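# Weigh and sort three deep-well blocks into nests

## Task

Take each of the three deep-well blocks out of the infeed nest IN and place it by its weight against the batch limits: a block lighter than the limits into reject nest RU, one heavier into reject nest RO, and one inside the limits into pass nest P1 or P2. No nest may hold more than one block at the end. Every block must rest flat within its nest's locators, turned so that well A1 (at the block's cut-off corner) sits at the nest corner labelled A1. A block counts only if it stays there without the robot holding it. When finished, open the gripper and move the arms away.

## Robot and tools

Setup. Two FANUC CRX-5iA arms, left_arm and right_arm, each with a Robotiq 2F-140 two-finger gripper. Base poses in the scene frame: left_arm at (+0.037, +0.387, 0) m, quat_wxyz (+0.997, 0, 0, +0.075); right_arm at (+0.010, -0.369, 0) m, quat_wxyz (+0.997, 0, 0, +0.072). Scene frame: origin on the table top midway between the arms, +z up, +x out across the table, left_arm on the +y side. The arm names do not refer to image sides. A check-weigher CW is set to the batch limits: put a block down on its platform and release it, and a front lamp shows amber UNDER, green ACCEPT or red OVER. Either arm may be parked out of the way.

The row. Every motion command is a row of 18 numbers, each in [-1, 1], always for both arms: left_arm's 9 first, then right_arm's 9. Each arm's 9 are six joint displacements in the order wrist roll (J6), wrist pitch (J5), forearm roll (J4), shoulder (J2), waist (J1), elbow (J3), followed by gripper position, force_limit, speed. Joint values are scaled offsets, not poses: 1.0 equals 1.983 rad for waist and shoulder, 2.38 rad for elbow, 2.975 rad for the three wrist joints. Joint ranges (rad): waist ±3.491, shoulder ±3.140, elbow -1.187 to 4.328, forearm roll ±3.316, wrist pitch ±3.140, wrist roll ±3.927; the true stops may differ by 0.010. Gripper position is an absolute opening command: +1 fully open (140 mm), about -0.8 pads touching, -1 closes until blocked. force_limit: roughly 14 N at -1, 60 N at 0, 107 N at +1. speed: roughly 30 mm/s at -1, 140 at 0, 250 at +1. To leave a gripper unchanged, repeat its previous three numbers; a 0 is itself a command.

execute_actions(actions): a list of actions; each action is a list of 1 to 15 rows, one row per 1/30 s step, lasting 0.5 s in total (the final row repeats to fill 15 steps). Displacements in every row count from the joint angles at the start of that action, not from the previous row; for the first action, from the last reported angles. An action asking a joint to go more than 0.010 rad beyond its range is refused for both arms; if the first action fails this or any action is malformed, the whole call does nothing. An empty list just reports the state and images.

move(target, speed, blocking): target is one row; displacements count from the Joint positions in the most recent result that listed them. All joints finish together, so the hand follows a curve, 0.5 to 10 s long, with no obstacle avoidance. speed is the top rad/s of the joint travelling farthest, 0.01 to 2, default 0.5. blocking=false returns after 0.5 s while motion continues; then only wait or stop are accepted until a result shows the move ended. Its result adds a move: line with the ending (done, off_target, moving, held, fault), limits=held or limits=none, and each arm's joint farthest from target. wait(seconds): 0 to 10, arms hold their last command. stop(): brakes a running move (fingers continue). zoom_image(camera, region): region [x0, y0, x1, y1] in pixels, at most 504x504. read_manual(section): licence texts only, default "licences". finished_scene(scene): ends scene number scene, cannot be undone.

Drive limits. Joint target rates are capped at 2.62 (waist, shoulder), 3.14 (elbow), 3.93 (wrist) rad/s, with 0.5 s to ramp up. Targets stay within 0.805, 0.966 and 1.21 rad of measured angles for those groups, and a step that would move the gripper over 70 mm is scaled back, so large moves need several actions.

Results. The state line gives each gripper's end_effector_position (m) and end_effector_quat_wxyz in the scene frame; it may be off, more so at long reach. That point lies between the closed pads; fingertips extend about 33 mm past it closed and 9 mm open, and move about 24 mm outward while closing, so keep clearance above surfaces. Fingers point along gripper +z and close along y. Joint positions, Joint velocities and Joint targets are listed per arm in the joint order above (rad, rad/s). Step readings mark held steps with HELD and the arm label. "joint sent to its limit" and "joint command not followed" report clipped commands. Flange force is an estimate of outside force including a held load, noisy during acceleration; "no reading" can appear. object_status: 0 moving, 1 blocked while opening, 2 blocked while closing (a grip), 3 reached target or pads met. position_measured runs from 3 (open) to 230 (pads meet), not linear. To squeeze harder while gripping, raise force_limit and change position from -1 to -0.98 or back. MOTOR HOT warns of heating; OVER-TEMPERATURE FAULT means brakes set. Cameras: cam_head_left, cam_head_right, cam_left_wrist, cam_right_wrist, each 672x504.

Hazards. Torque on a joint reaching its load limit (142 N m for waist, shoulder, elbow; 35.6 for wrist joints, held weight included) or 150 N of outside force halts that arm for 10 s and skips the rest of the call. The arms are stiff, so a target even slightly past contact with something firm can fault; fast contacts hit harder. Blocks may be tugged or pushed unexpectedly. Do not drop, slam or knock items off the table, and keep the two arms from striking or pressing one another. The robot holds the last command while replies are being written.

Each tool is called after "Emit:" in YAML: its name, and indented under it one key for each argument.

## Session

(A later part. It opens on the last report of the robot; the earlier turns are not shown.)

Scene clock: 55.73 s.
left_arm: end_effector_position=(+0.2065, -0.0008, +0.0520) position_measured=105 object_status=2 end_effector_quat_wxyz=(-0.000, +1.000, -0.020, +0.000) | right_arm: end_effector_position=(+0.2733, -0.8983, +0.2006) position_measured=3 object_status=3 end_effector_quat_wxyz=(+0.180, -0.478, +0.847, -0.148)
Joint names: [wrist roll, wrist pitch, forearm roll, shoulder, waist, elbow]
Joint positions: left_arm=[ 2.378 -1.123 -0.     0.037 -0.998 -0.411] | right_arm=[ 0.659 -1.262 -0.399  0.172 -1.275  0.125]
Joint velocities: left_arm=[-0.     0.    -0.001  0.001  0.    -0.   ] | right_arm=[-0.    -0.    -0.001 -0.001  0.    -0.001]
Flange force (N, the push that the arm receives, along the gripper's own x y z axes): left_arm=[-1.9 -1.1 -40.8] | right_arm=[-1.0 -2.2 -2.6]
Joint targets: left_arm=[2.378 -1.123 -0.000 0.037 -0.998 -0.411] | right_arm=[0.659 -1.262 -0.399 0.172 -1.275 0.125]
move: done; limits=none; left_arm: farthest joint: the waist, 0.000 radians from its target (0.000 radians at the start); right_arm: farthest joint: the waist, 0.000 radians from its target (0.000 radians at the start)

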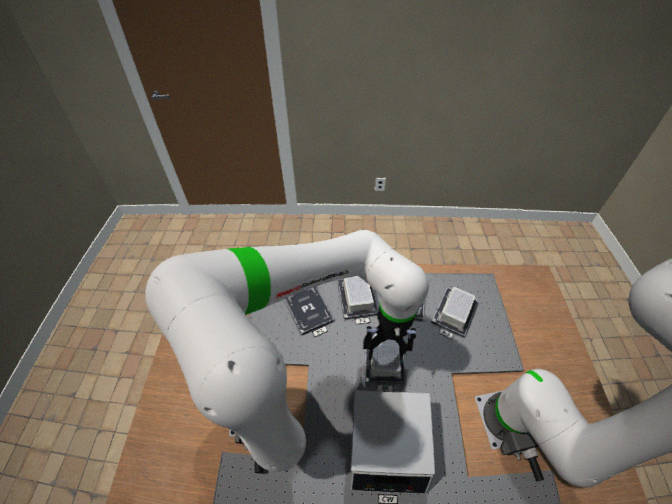

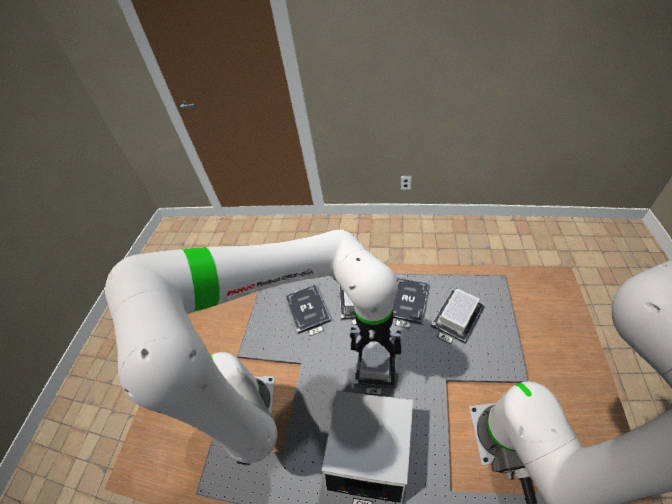

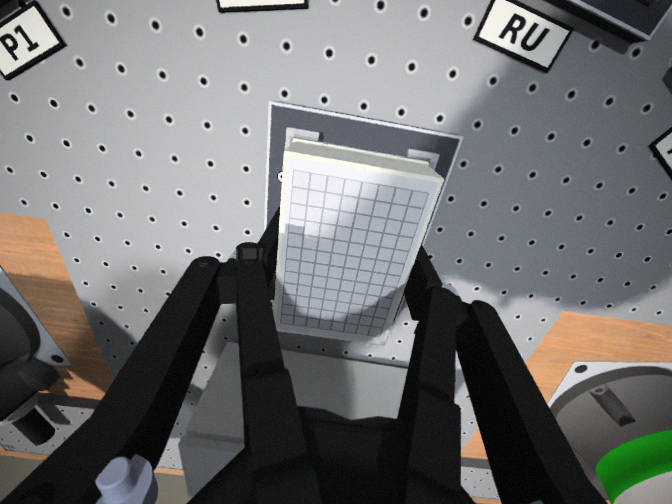

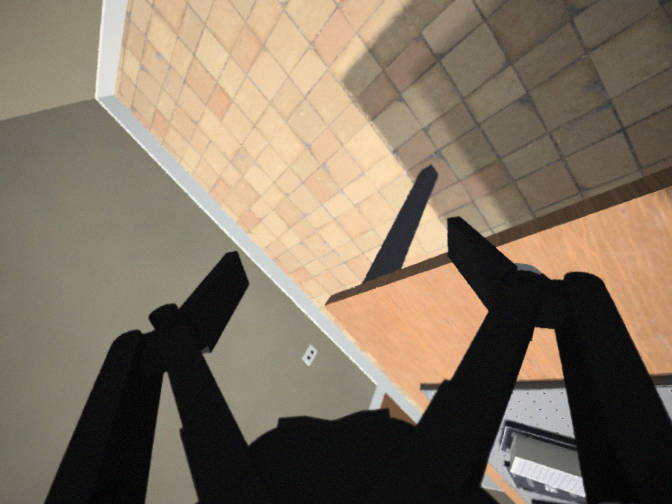

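Emit:
move:
  target: [0,-0.1051,0,-0.07,0,0.0731,-1,0,-0.5,0,0,0,0,0,0,1,0,0]
  speed: 0.2

Emit:
move:
  target: [0.1687,0.0158,0,0,-0.2632,-0.0197,-1,0,-0.5,0,0,0,0,0,0,1,0,0]
  speed: 0.4

Emit:
move:
  target: [0,0.0131,0,0,0,-0.0164,-1,0,-0.5,0,0,0,0,0,0,1,0,0]
  speed: 0.04

Emit:
move:
  target: [0,0,0,0,0,0,0.5,0,-0.5,0,0,0,0,0,0,1,0,0]

Emit:
wait:
  seconds: 2.5

Scene clock: 58.00 s.
left_arm: end_effector_position=(+0.1944, +0.0129, +0.1784) position_measured=106 object_status=2 end_effector_quat_wxyz=(-0.000, +1.000, -0.020, +0.000) | right_arm: end_effector_position=(+0.2733, -0.8983, +0.2006) position_measured=3 object_status=3 end_effector_quat_wxyz=(+0.180, -0.478, +0.847, -0.148)
Joint names: [wrist roll, wrist pitch, forearm roll, shoulder, waist, elbow]
Joint positions: left_arm=[ 2.378 -1.436 -0.    -0.102 -0.998 -0.237] | right_arm=[ 0.659 -1.262 -0.399  0.172 -1.275  0.125]
Joint velocities: left_arm=[-0.    -0.001  0.001 -0.002  0.     0.001] | right_arm=[-0.    -0.001  0.001  0.     0.     0.   ]
Flange force (N, the push that the arm receives, along the gripper's own x y z axes): left_arm=[-3.0 -0.1 -2.1] | right_arm=[-1.2 0.0 -3.8]
Joint targets: left_arm=[2.378 -1.436 -0.000 -0.102 -0.998 -0.237] | right_arm=[0.659 -1.262 -0.399 0.172 -1.275 0.125]
move: done; limits=none; left_arm: farthest joint: the waist, 0.000 radians from its target (0.000 radians at the start); right_arm: farthest joint: the waist, 0.000 radians from its target (0.000 radians at the start)

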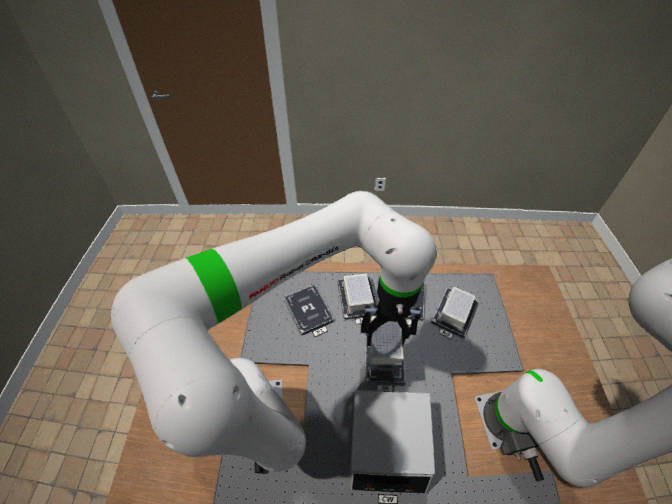

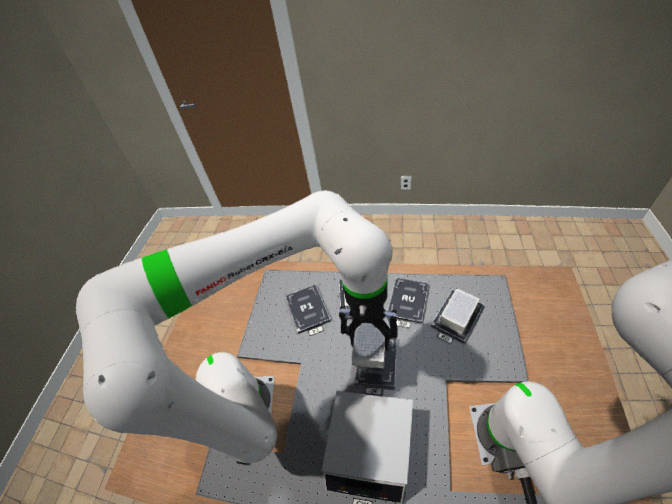

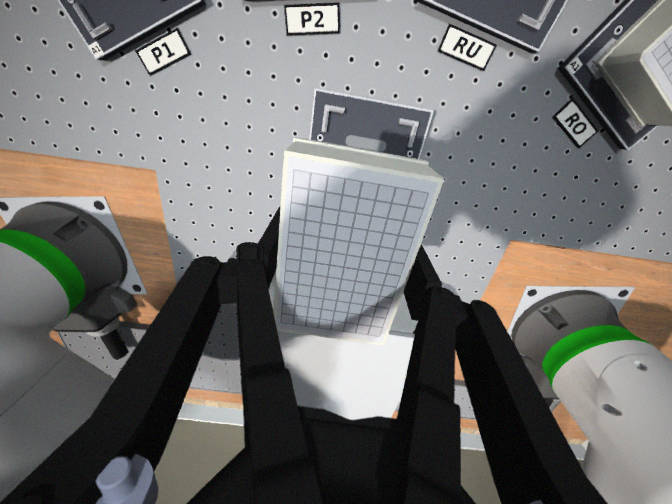

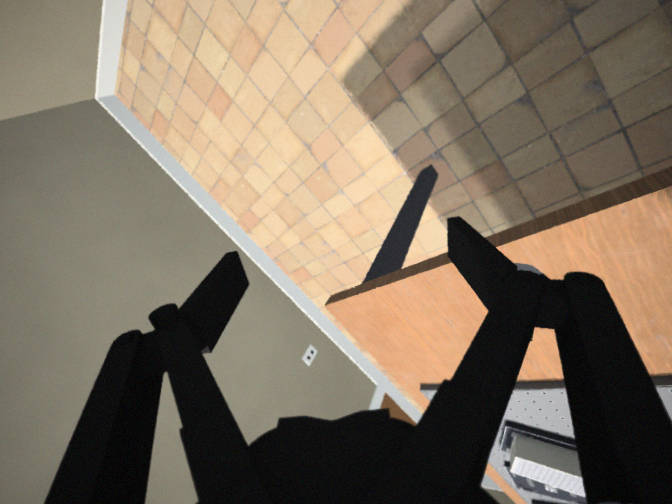

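Scene clock: 59.83 s.
left_arm: end_effector_position=(-0.0136, -0.0125, +0.1585) position_measured=106 object_status=2 end_effector_quat_wxyz=(+0.000, +1.000, -0.030, +0.000) | right_arm: end_effector_position=(+0.2733, -0.8983, +0.2006) position_measured=3 object_status=3 end_effector_quat_wxyz=(+0.180, -0.478, +0.847, -0.148)
Joint names: [wrist roll, wrist pitch, forearm roll, shoulder, waist, elbow]
Joint positions: left_arm=[ 2.88  -1.389 -0.    -0.102 -1.52  -0.284] | right_arm=[ 0.659 -1.262 -0.399  0.172 -1.275  0.125]
Joint velocities: left_arm=[ 0.001 -0.    -0.001 -0.002 -0.002 -0.   ] | right_arm=[-0.     0.001  0.001  0.     0.    -0.001]
Flange force (N, the push that the arm receives, along the gripper's own x y z axes): left_arm=[-0.5 -1.2 -1.6] | right_arm=[-4.1 3.7 -1.5]
Joint targets: left_arm=[2.880 -1.389 -0.000 -0.102 -1.520 -0.284] | right_arm=[0.659 -1.262 -0.399 0.172 -1.275 0.125]
move: done; limits=none; left_arm: farthest joint: the waist, 0.000 radians from its target (0.522 radians at the start); right_arm: farthest joint: the waist, 0.000 radians from its target (0.000 radians at the start)

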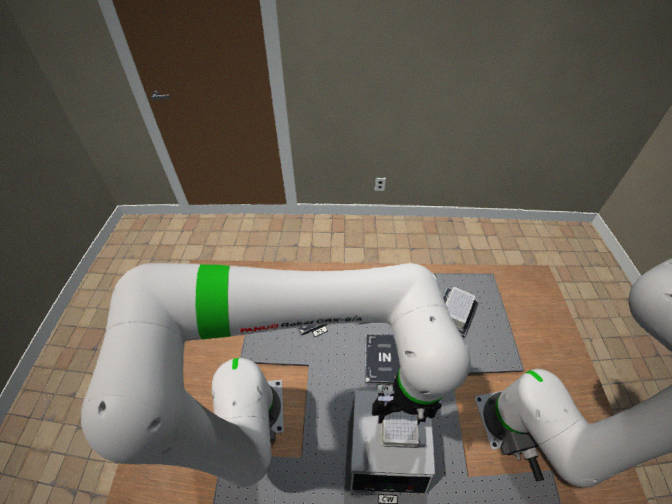

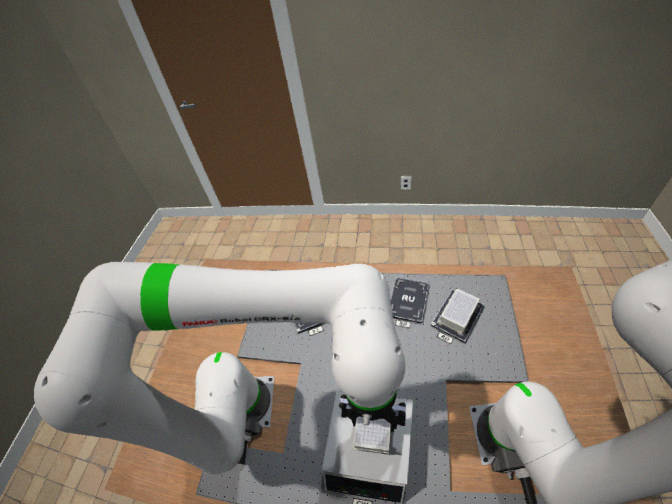

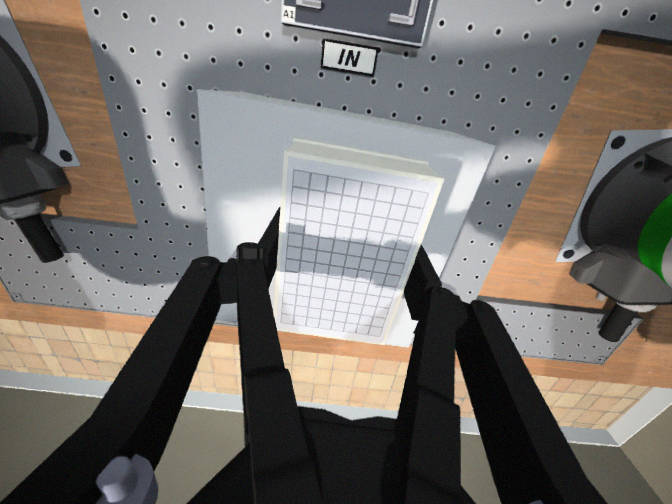

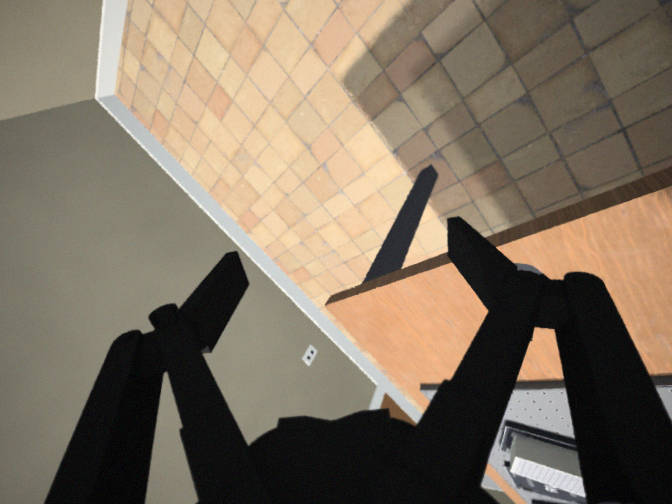

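Scene clock: 61.13 s.
left_arm: end_effector_position=(-0.0143, -0.0092, +0.1421) position_measured=106 object_status=2 end_effector_quat_wxyz=(+0.000, +1.000, -0.030, +0.000) | right_arm: end_effector_position=(+0.2733, -0.8983, +0.2006) position_measured=3 object_status=3 end_effector_quat_wxyz=(+0.180, -0.478, +0.847, -0.148)
Joint names: [wrist roll, wrist pitch, forearm roll, shoulder, waist, elbow]
Joint positions: left_arm=[ 2.88  -1.35  -0.    -0.102 -1.52  -0.323] | right_arm=[ 0.659 -1.262 -0.399  0.172 -1.275  0.125]
Joint velocities: left_arm=[-0.     0.002  0.002 -0.    -0.    -0.002] | right_arm=[-0.     0.     0.    -0.001  0.    -0.   ]
Flange force (N, the push that the arm receives, along the gripper's own x y z axes): left_arm=[-1.1 -1.6 -1.7] | right_arm=[0.8 0.0 -4.3]
Joint targets: left_arm=[2.880 -1.350 -0.000 -0.102 -1.520 -0.323] | right_arm=[0.659 -1.262 -0.399 0.172 -1.275 0.125]
move: done; limits=none; left_arm: farthest joint: the waist, 0.000 radians from its target (0.000 radians at the start); right_arm: farthest joint: the waist, 0.000 radians from its target (0.000 radians at the start)

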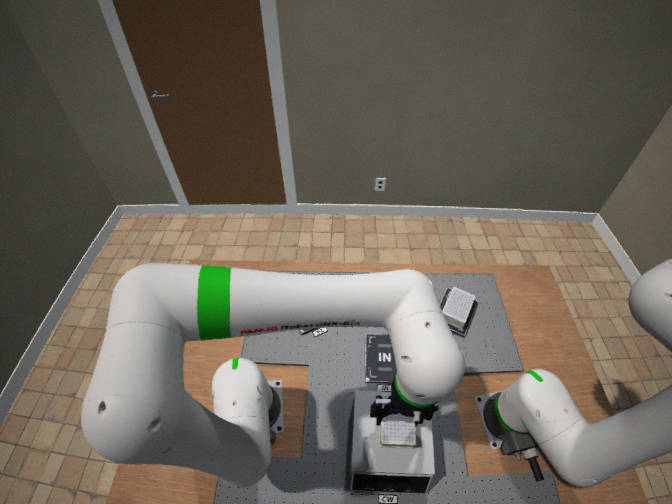

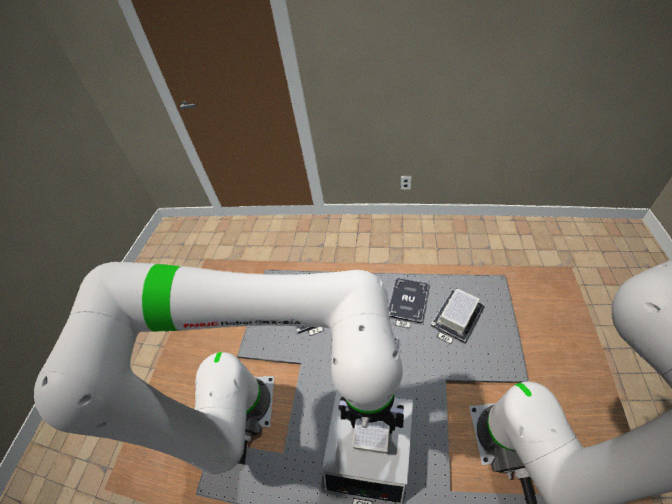

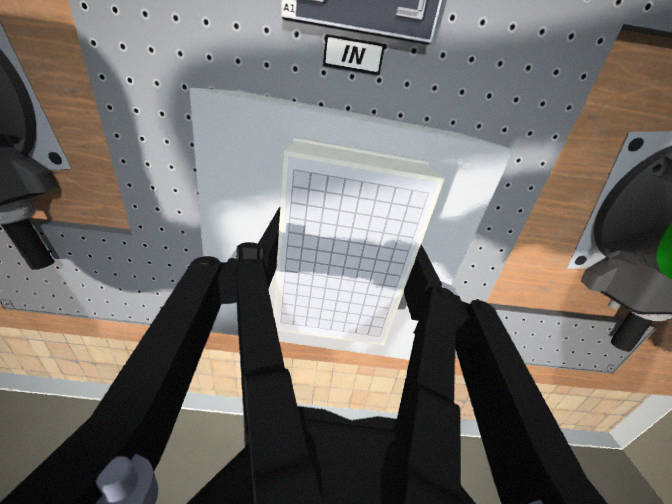

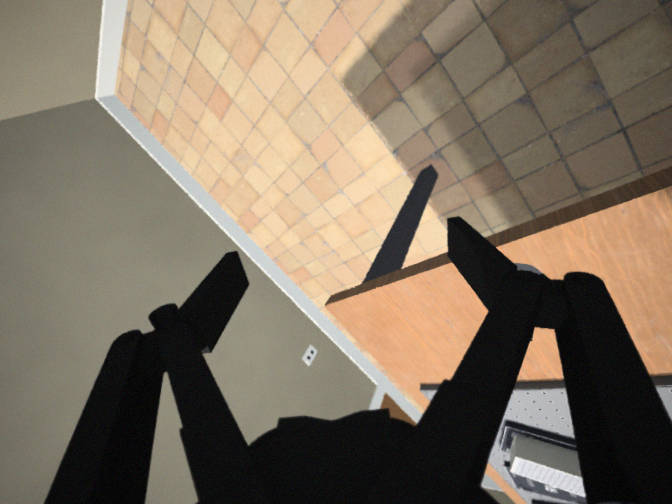

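Scene clock: 61.67 s.
left_arm: end_effector_position=(-0.0143, -0.0091, +0.1421) position_measured=66 object_status=3 end_effector_quat_wxyz=(+0.000, +1.000, -0.030, +0.000) | right_arm: end_effector_position=(+0.2733, -0.8983, +0.2006) position_measured=3 object_status=3 end_effector_quat_wxyz=(+0.180, -0.478, +0.847, -0.148)
Joint names: [wrist roll, wrist pitch, forearm roll, shoulder, waist, elbow]
Joint positions: left_arm=[ 2.88  -1.35  -0.    -0.102 -1.52  -0.323] | right_arm=[ 0.659 -1.262 -0.399  0.172 -1.275  0.125]
Joint velocities: left_arm=[-0.    -0.     0.001  0.001 -0.    -0.   ] | right_arm=[-0.     0.     0.    -0.001 -0.     0.   ]
Flange force (N, the push that the arm receives, along the gripper's own x y z axes): left_arm=[-1.9 0.6 -3.5] | right_arm=[-6.4 3.6 -1.2]
Joint targets: left_arm=[2.880 -1.350 -0.000 -0.102 -1.520 -0.323] | right_arm=[0.659 -1.262 -0.399 0.172 -1.275 0.125]
move: done; limits=none; left_arm: farthest joint: the waist, 0.000 radians from its target (0.000 radians at the start); right_arm: farthest joint: the waist, 0.000 radians from its target (0.000 radians at the start)

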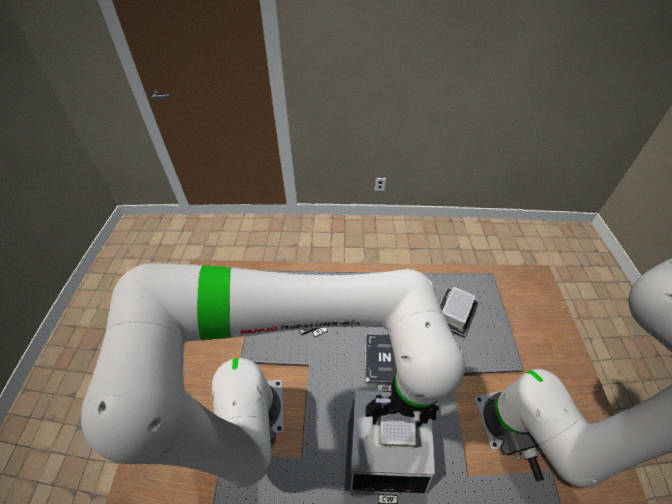

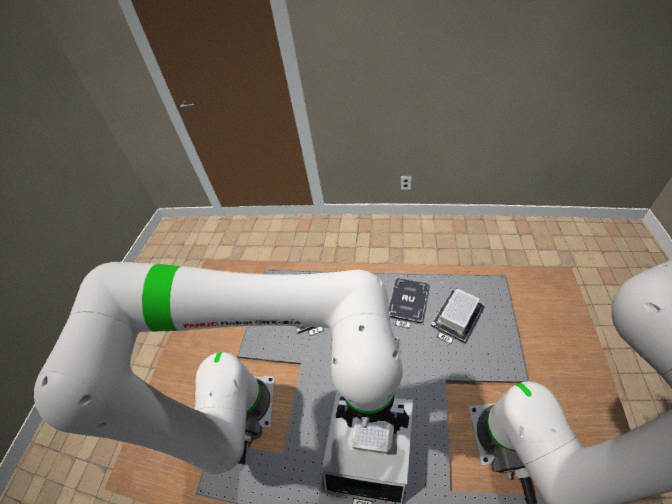

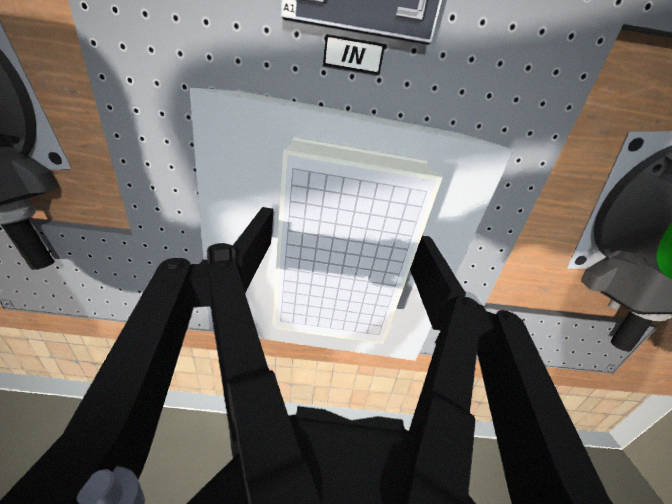

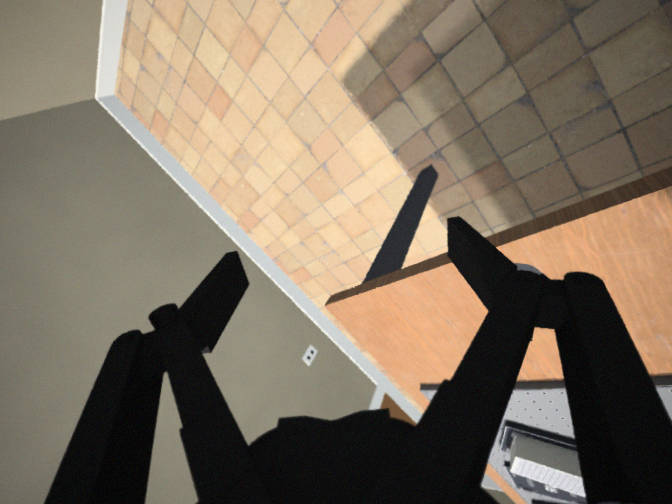

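Scene clock: 64.17 s.
left_arm: end_effector_position=(-0.0143, -0.0092, +0.1421) position_measured=66 object_status=3 end_effector_quat_wxyz=(+0.000, +1.000, -0.030, +0.000) | right_arm: end_effector_position=(+0.2733, -0.8983, +0.2006) position_measured=3 object_status=3 end_effector_quat_wxyz=(+0.180, -0.478, +0.847, -0.148)
Joint names: [wrist roll, wrist pitch, forearm roll, shoulder, waist, elbow]
Joint positions: left_arm=[ 2.88  -1.35  -0.    -0.102 -1.52  -0.323] | right_arm=[ 0.659 -1.262 -0.399  0.172 -1.275  0.125]
Joint velocities: left_arm=[ 0.    -0.     0.001 -0.001  0.    -0.   ] | right_arm=[ 0.     0.001  0.001 -0.    -0.     0.   ]
Flange force (N, the push that the arm receives, along the gripper's own x y z axes): left_arm=[-0.1 -0.5 -3.4] | right_arm=[-0.8 -1.4 -2.4]
Joint targets: left_arm=[2.880 -1.350 -0.000 -0.102 -1.520 -0.323] | right_arm=[0.659 -1.262 -0.399 0.172 -1.275 0.125]
wait: 2.50 s; at rest by 0.17 s

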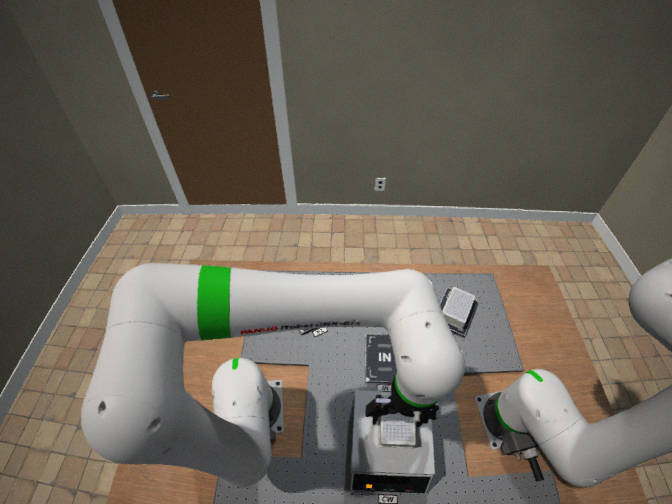

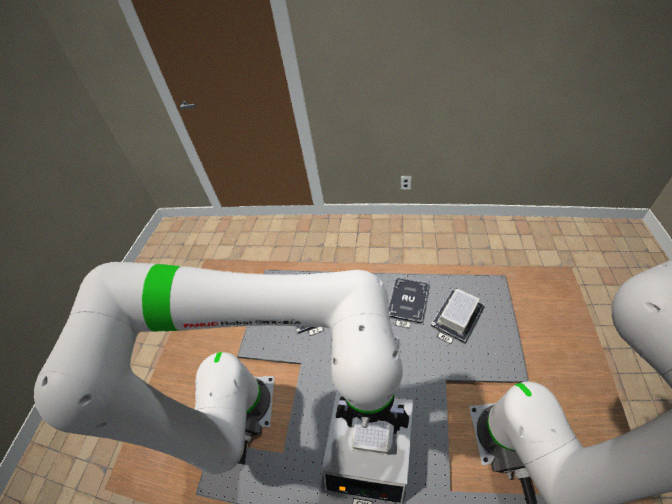

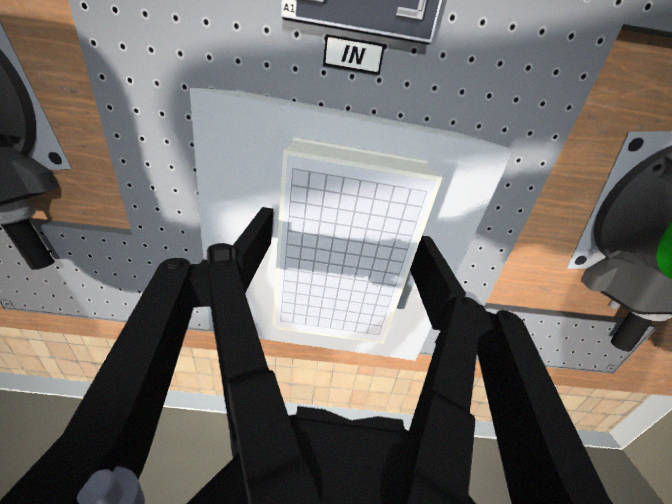

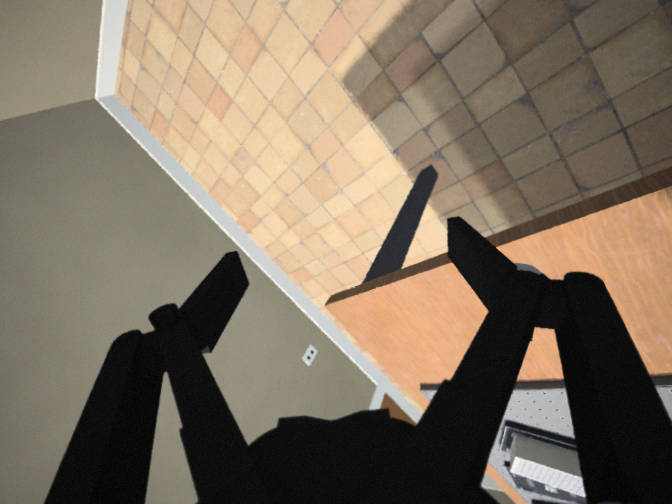

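Amber: RU.

Emit:
move:
  target: [0,0,0,0,0,0,-1,0,-0.5,0,0,0,0,0,0,1,0,0]

Emit:
move:
  target: [0,-0.0202,0,0,0,0.0252,-1,0,-0.5,0,0,0,0,0,0,1,0,0]
  speed: 0.1

Emit:
move:
  target: [-0.2766,-0.0084,0,0.2904,0.35,0.2525,-1,0,-0.5,0,0,0,0,0,0,1,0,0]
  speed: 0.45

Scene clock: 65.20 s.
left_arm: end_effector_position=(-0.0143, -0.0092, +0.1422) position_measured=107 object_status=2 end_effector_quat_wxyz=(+0.000, +1.000, -0.030, +0.000) | right_arm: end_effector_position=(+0.2733, -0.8983, +0.2006) position_measured=3 object_status=3 end_effector_quat_wxyz=(+0.180, -0.478, +0.847, -0.148)
Joint names: [wrist roll, wrist pitch, forearm roll, shoulder, waist, elbow]
Joint positions: left_arm=[ 2.88  -1.35  -0.    -0.102 -1.52  -0.323] | right_arm=[ 0.659 -1.262 -0.399  0.172 -1.275  0.125]
Joint velocities: left_arm=[-0.     0.001 -0.     0.    -0.     0.   ] | right_arm=[-0.     0.001  0.     0.    -0.    -0.   ]
Flange force (N, the push that the arm receives, along the gripper's own x y z axes): left_arm=[0.7 -4.6 -24.8] | right_arm=[-1.8 3.6 -2.7]
Joint targets: left_arm=[2.880 -1.350 -0.000 -0.102 -1.520 -0.323] | right_arm=[0.659 -1.262 -0.399 0.172 -1.275 0.125]
move: done; limits=none; left_arm: farthest joint: the waist, 0.000 radians from its target (0.000 radians at the start); right_arm: farthest joint: the waist, 0.000 radians from its target (0.000 radians at the start)

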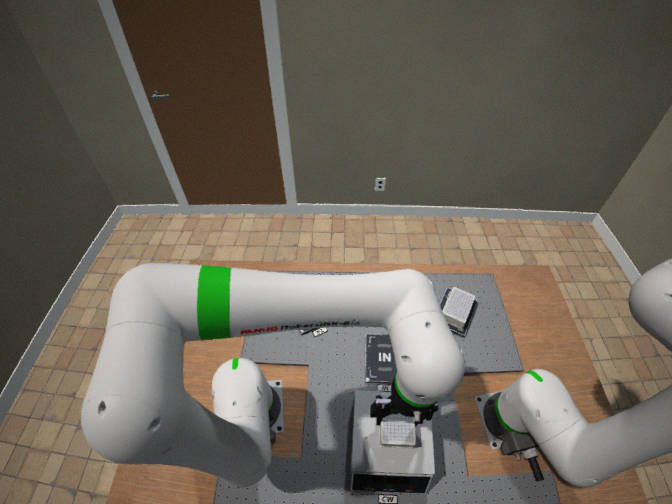

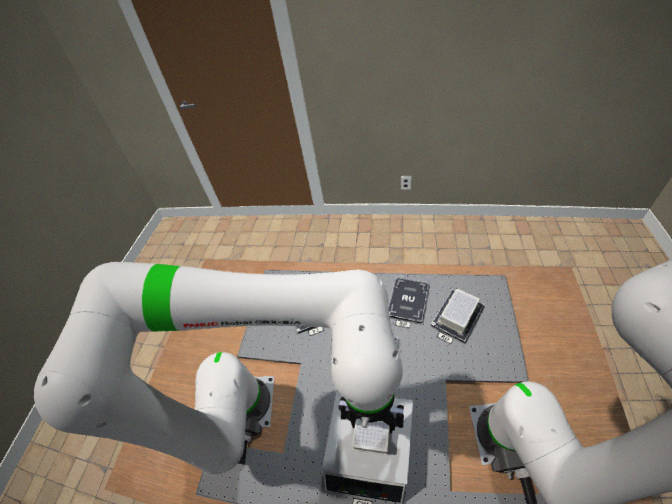

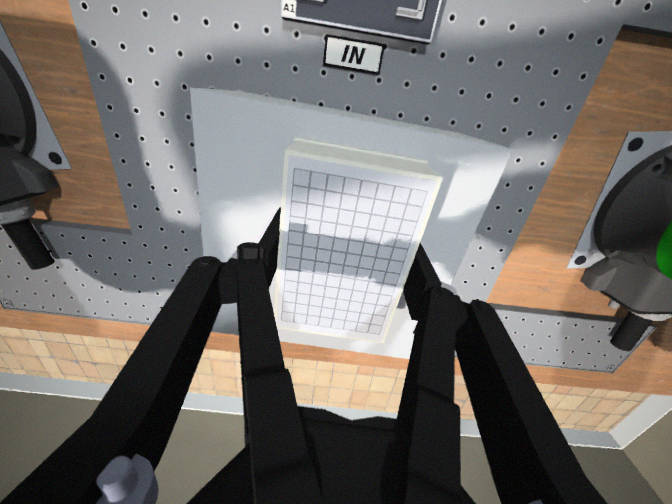

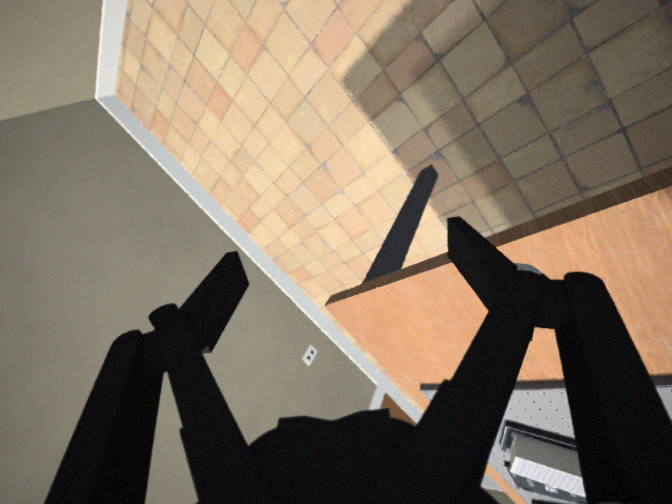

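Scene clock: 66.20 s.
left_arm: end_effector_position=(-0.0133, -0.0139, +0.1675) position_measured=107 object_status=2 end_effector_quat_wxyz=(-0.000, +1.000, -0.030, +0.000) | right_arm: end_effector_position=(+0.2733, -0.8983, +0.2006) position_measured=3 object_status=3 end_effector_quat_wxyz=(+0.180, -0.478, +0.847, -0.148)
Joint names: [wrist roll, wrist pitch, forearm roll, shoulder, waist, elbow]
Joint positions: left_arm=[ 2.88  -1.41  -0.    -0.102 -1.52  -0.263] | right_arm=[ 0.659 -1.262 -0.399  0.172 -1.275  0.125]
Joint velocities: left_arm=[ 0.    -0.001  0.     0.001  0.     0.001] | right_arm=[0. 0. 0. 0. 0. 0.]
Flange force (N, the push that the arm receives, along the gripper's own x y z axes): left_arm=[-1.0 -2.7 -1.5] | right_arm=[0.3 1.9 -3.3]
Joint targets: left_arm=[2.880 -1.410 -0.000 -0.102 -1.520 -0.263] | right_arm=[0.659 -1.262 -0.399 0.172 -1.275 0.125]
move: done; limits=none; left_arm: farthest joint: the waist, 0.000 radians from its target (0.000 radians at the start); right_arm: farthest joint: the waist, 0.000 radians from its target (0.000 radians at the start)

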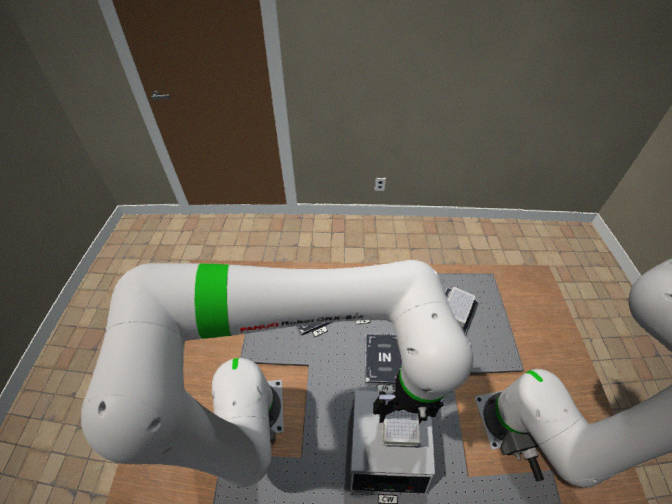

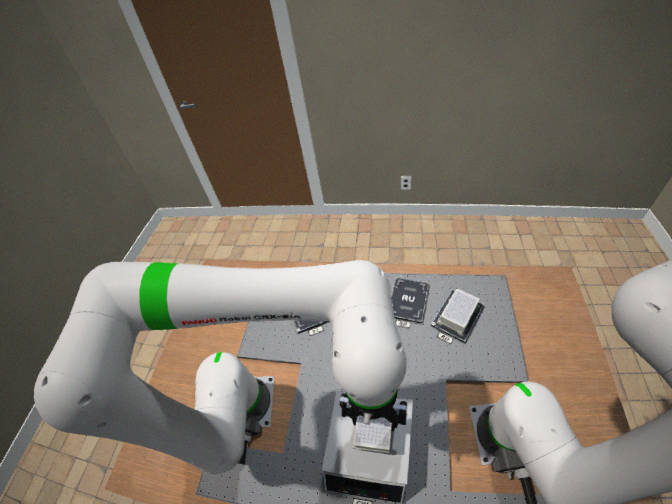

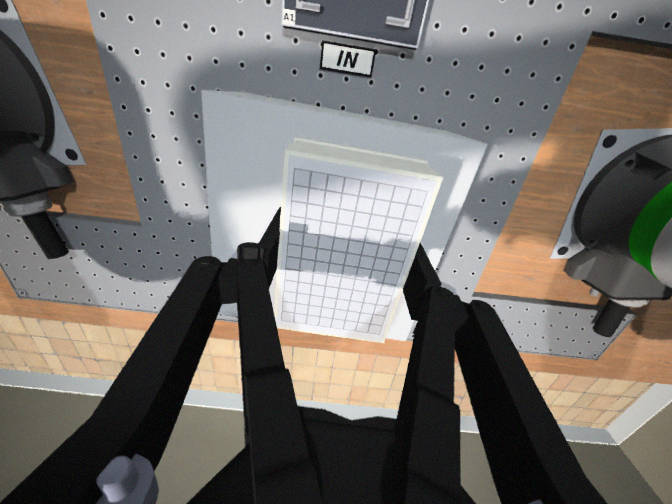

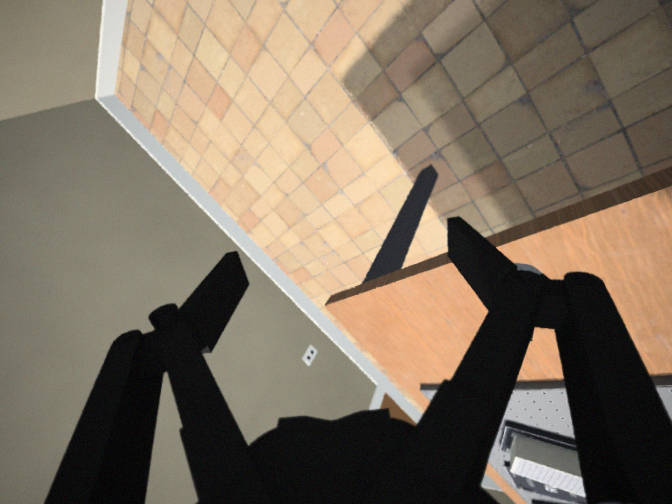

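Scene clock: 68.57 s.
left_arm: end_effector_position=(+0.4347, -0.0977, +0.1351) position_measured=107 object_status=2 end_effector_quat_wxyz=(-0.000, +0.996, -0.094, +0.000) | right_arm: end_effector_position=(+0.2733, -0.8983, +0.2006) position_measured=3 object_status=3 end_effector_quat_wxyz=(+0.180, -0.478, +0.847, -0.148)
Joint names: [wrist roll, wrist pitch, forearm roll, shoulder, waist, elbow]
Joint positions: left_arm=[ 2.057 -1.435 -0.     0.474 -0.826  0.338] | right_arm=[ 0.659 -1.262 -0.399  0.172 -1.275  0.125]
Joint velocities: left_arm=[-0.002 -0.001 -0.     0.002  0.002  0.002] | right_arm=[-0.  0. -0. -0. -0.  0.]
Flange force (N, the push that the arm receives, along the gripper's own x y z axes): left_arm=[-2.7 -1.0 -2.0] | right_arm=[-0.4 -2.1 -2.2]
Joint targets: left_arm=[2.057 -1.435 -0.000 0.474 -0.826 0.338] | right_arm=[0.659 -1.262 -0.399 0.172 -1.275 0.125]
move: done; limits=none; left_arm: farthest joint: the waist, 0.000 radians from its target (0.694 radians at the start); right_arm: farthest joint: the waist, 0.000 radians from its target (0.000 radians at the start)

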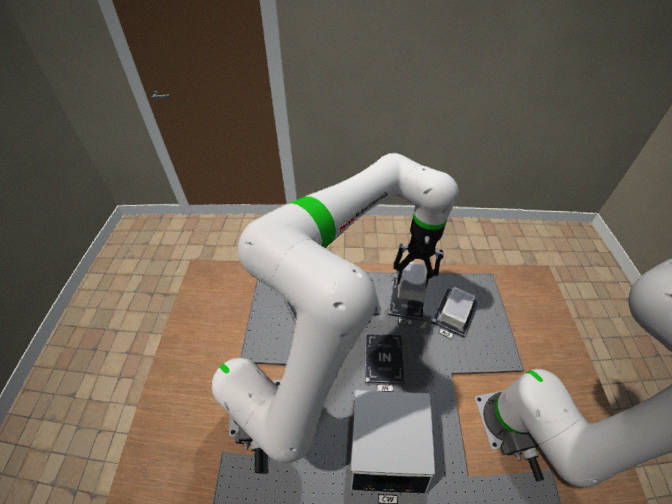

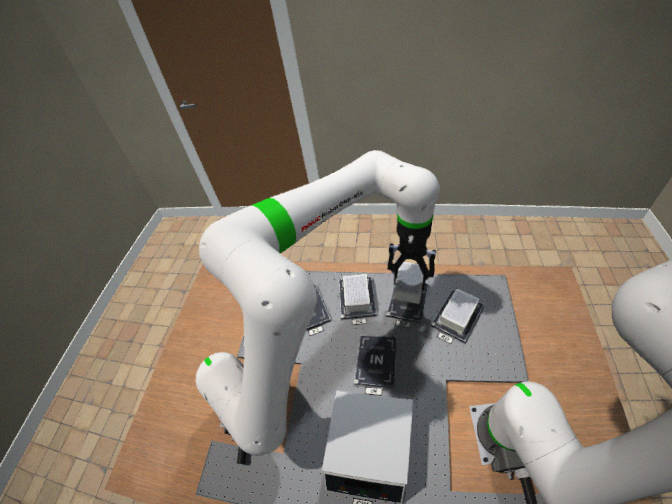

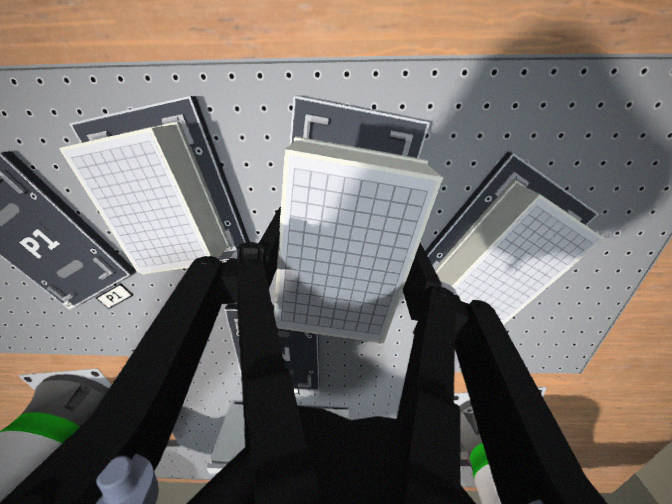

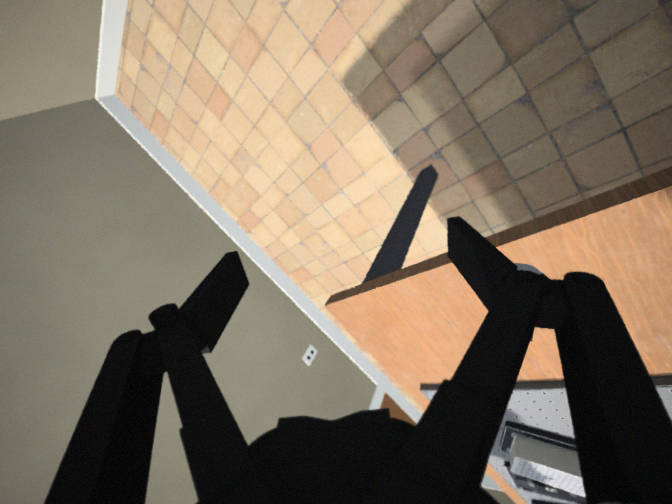

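Emit:
move:
  target: [-0.001,0.047,0,0.0214,0.0005,-0.041,-1,0,-0.5,0,0,0,0,0,0,1,0,0]
  speed: 0.13

Emit:
zoom_image:
  camera: "cam_left_wrist"
  region: [240,80,490,230]

Scene clock: 70.30 s.
left_arm: end_effector_position=(+0.4375, -0.0992, +0.0680) position_measured=107 object_status=2 end_effector_quat_wxyz=(-0.000, +0.995, -0.095, -0.000) | right_arm: end_effector_position=(+0.2733, -0.8983, +0.2006) position_measured=3 object_status=3 end_effector_quat_wxyz=(+0.180, -0.478, +0.847, -0.148)
Joint names: [wrist roll, wrist pitch, forearm roll, shoulder, waist, elbow]
Joint positions: left_arm=[ 2.054 -1.295 -0.     0.516 -0.825  0.24 ] | right_arm=[ 0.659 -1.262 -0.399  0.172 -1.275  0.125]
Joint velocities: left_arm=[-0.     0.002 -0.002  0.001  0.    -0.001] | right_arm=[ 0.     0.001 -0.001  0.    -0.     0.001]
Flange force (N, the push that the arm receives, along the gripper's own x y z axes): left_arm=[-0.3 -0.3 -2.9] | right_arm=[-1.5 1.5 -1.8]
Joint targets: left_arm=[2.054 -1.295 -0.000 0.516 -0.825 0.240] | right_arm=[0.659 -1.262 -0.399 0.172 -1.275 0.125]
move: done; limits=none; left_arm: farthest joint: the waist, 0.000 radians from its target (0.001 radians at the start); right_arm: farthest joint: the waist, 0.000 radians from its target (0.000 radians at the start)

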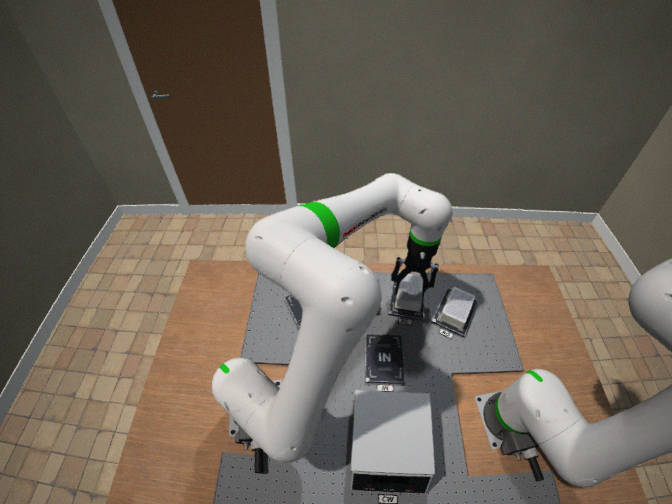

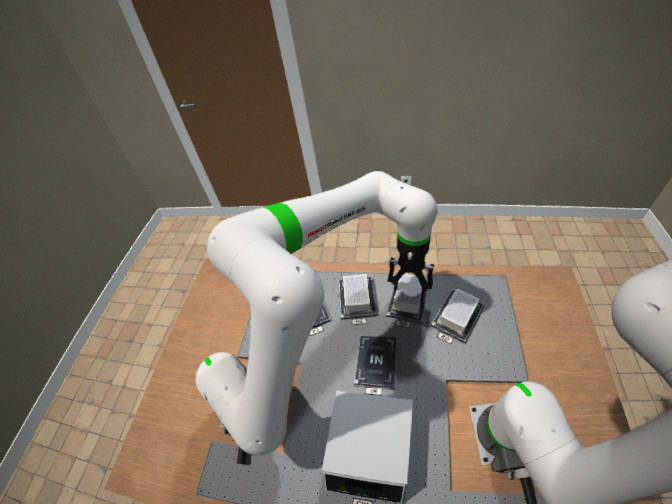

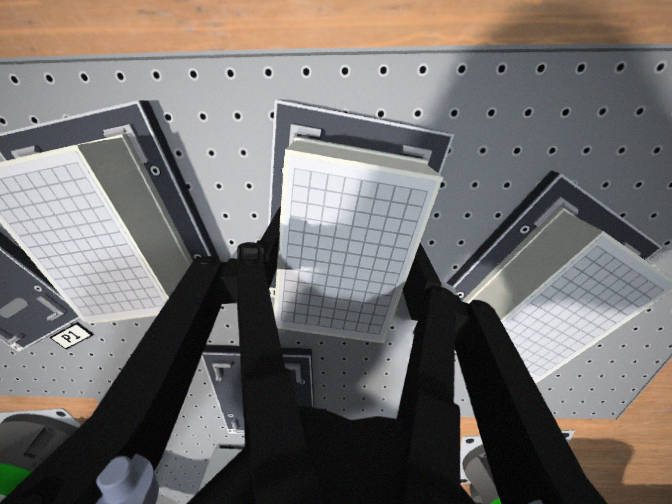

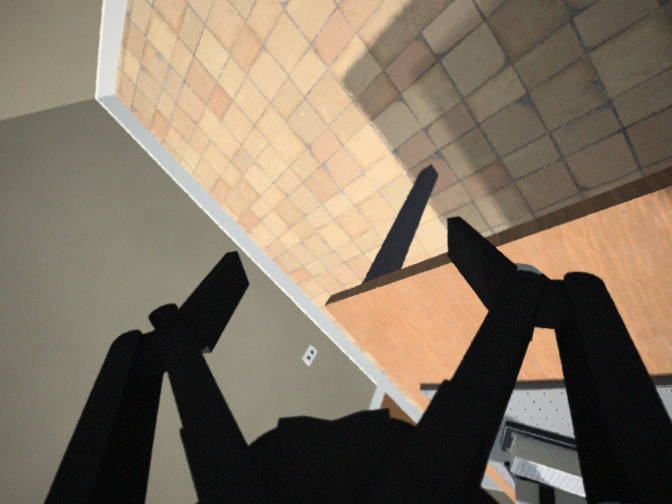

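Region (240, 80, 490, 230) of cam_left_wrist's 672x504 image, scaled by 2.016, with more detail than that image has; it fills the top 302 rows of this view, and the rest is white.

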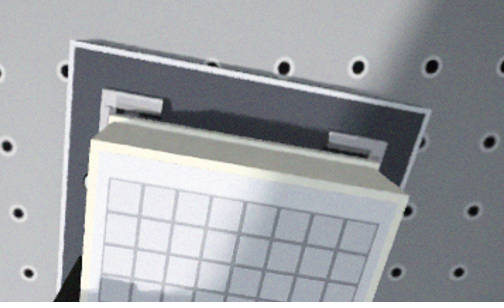

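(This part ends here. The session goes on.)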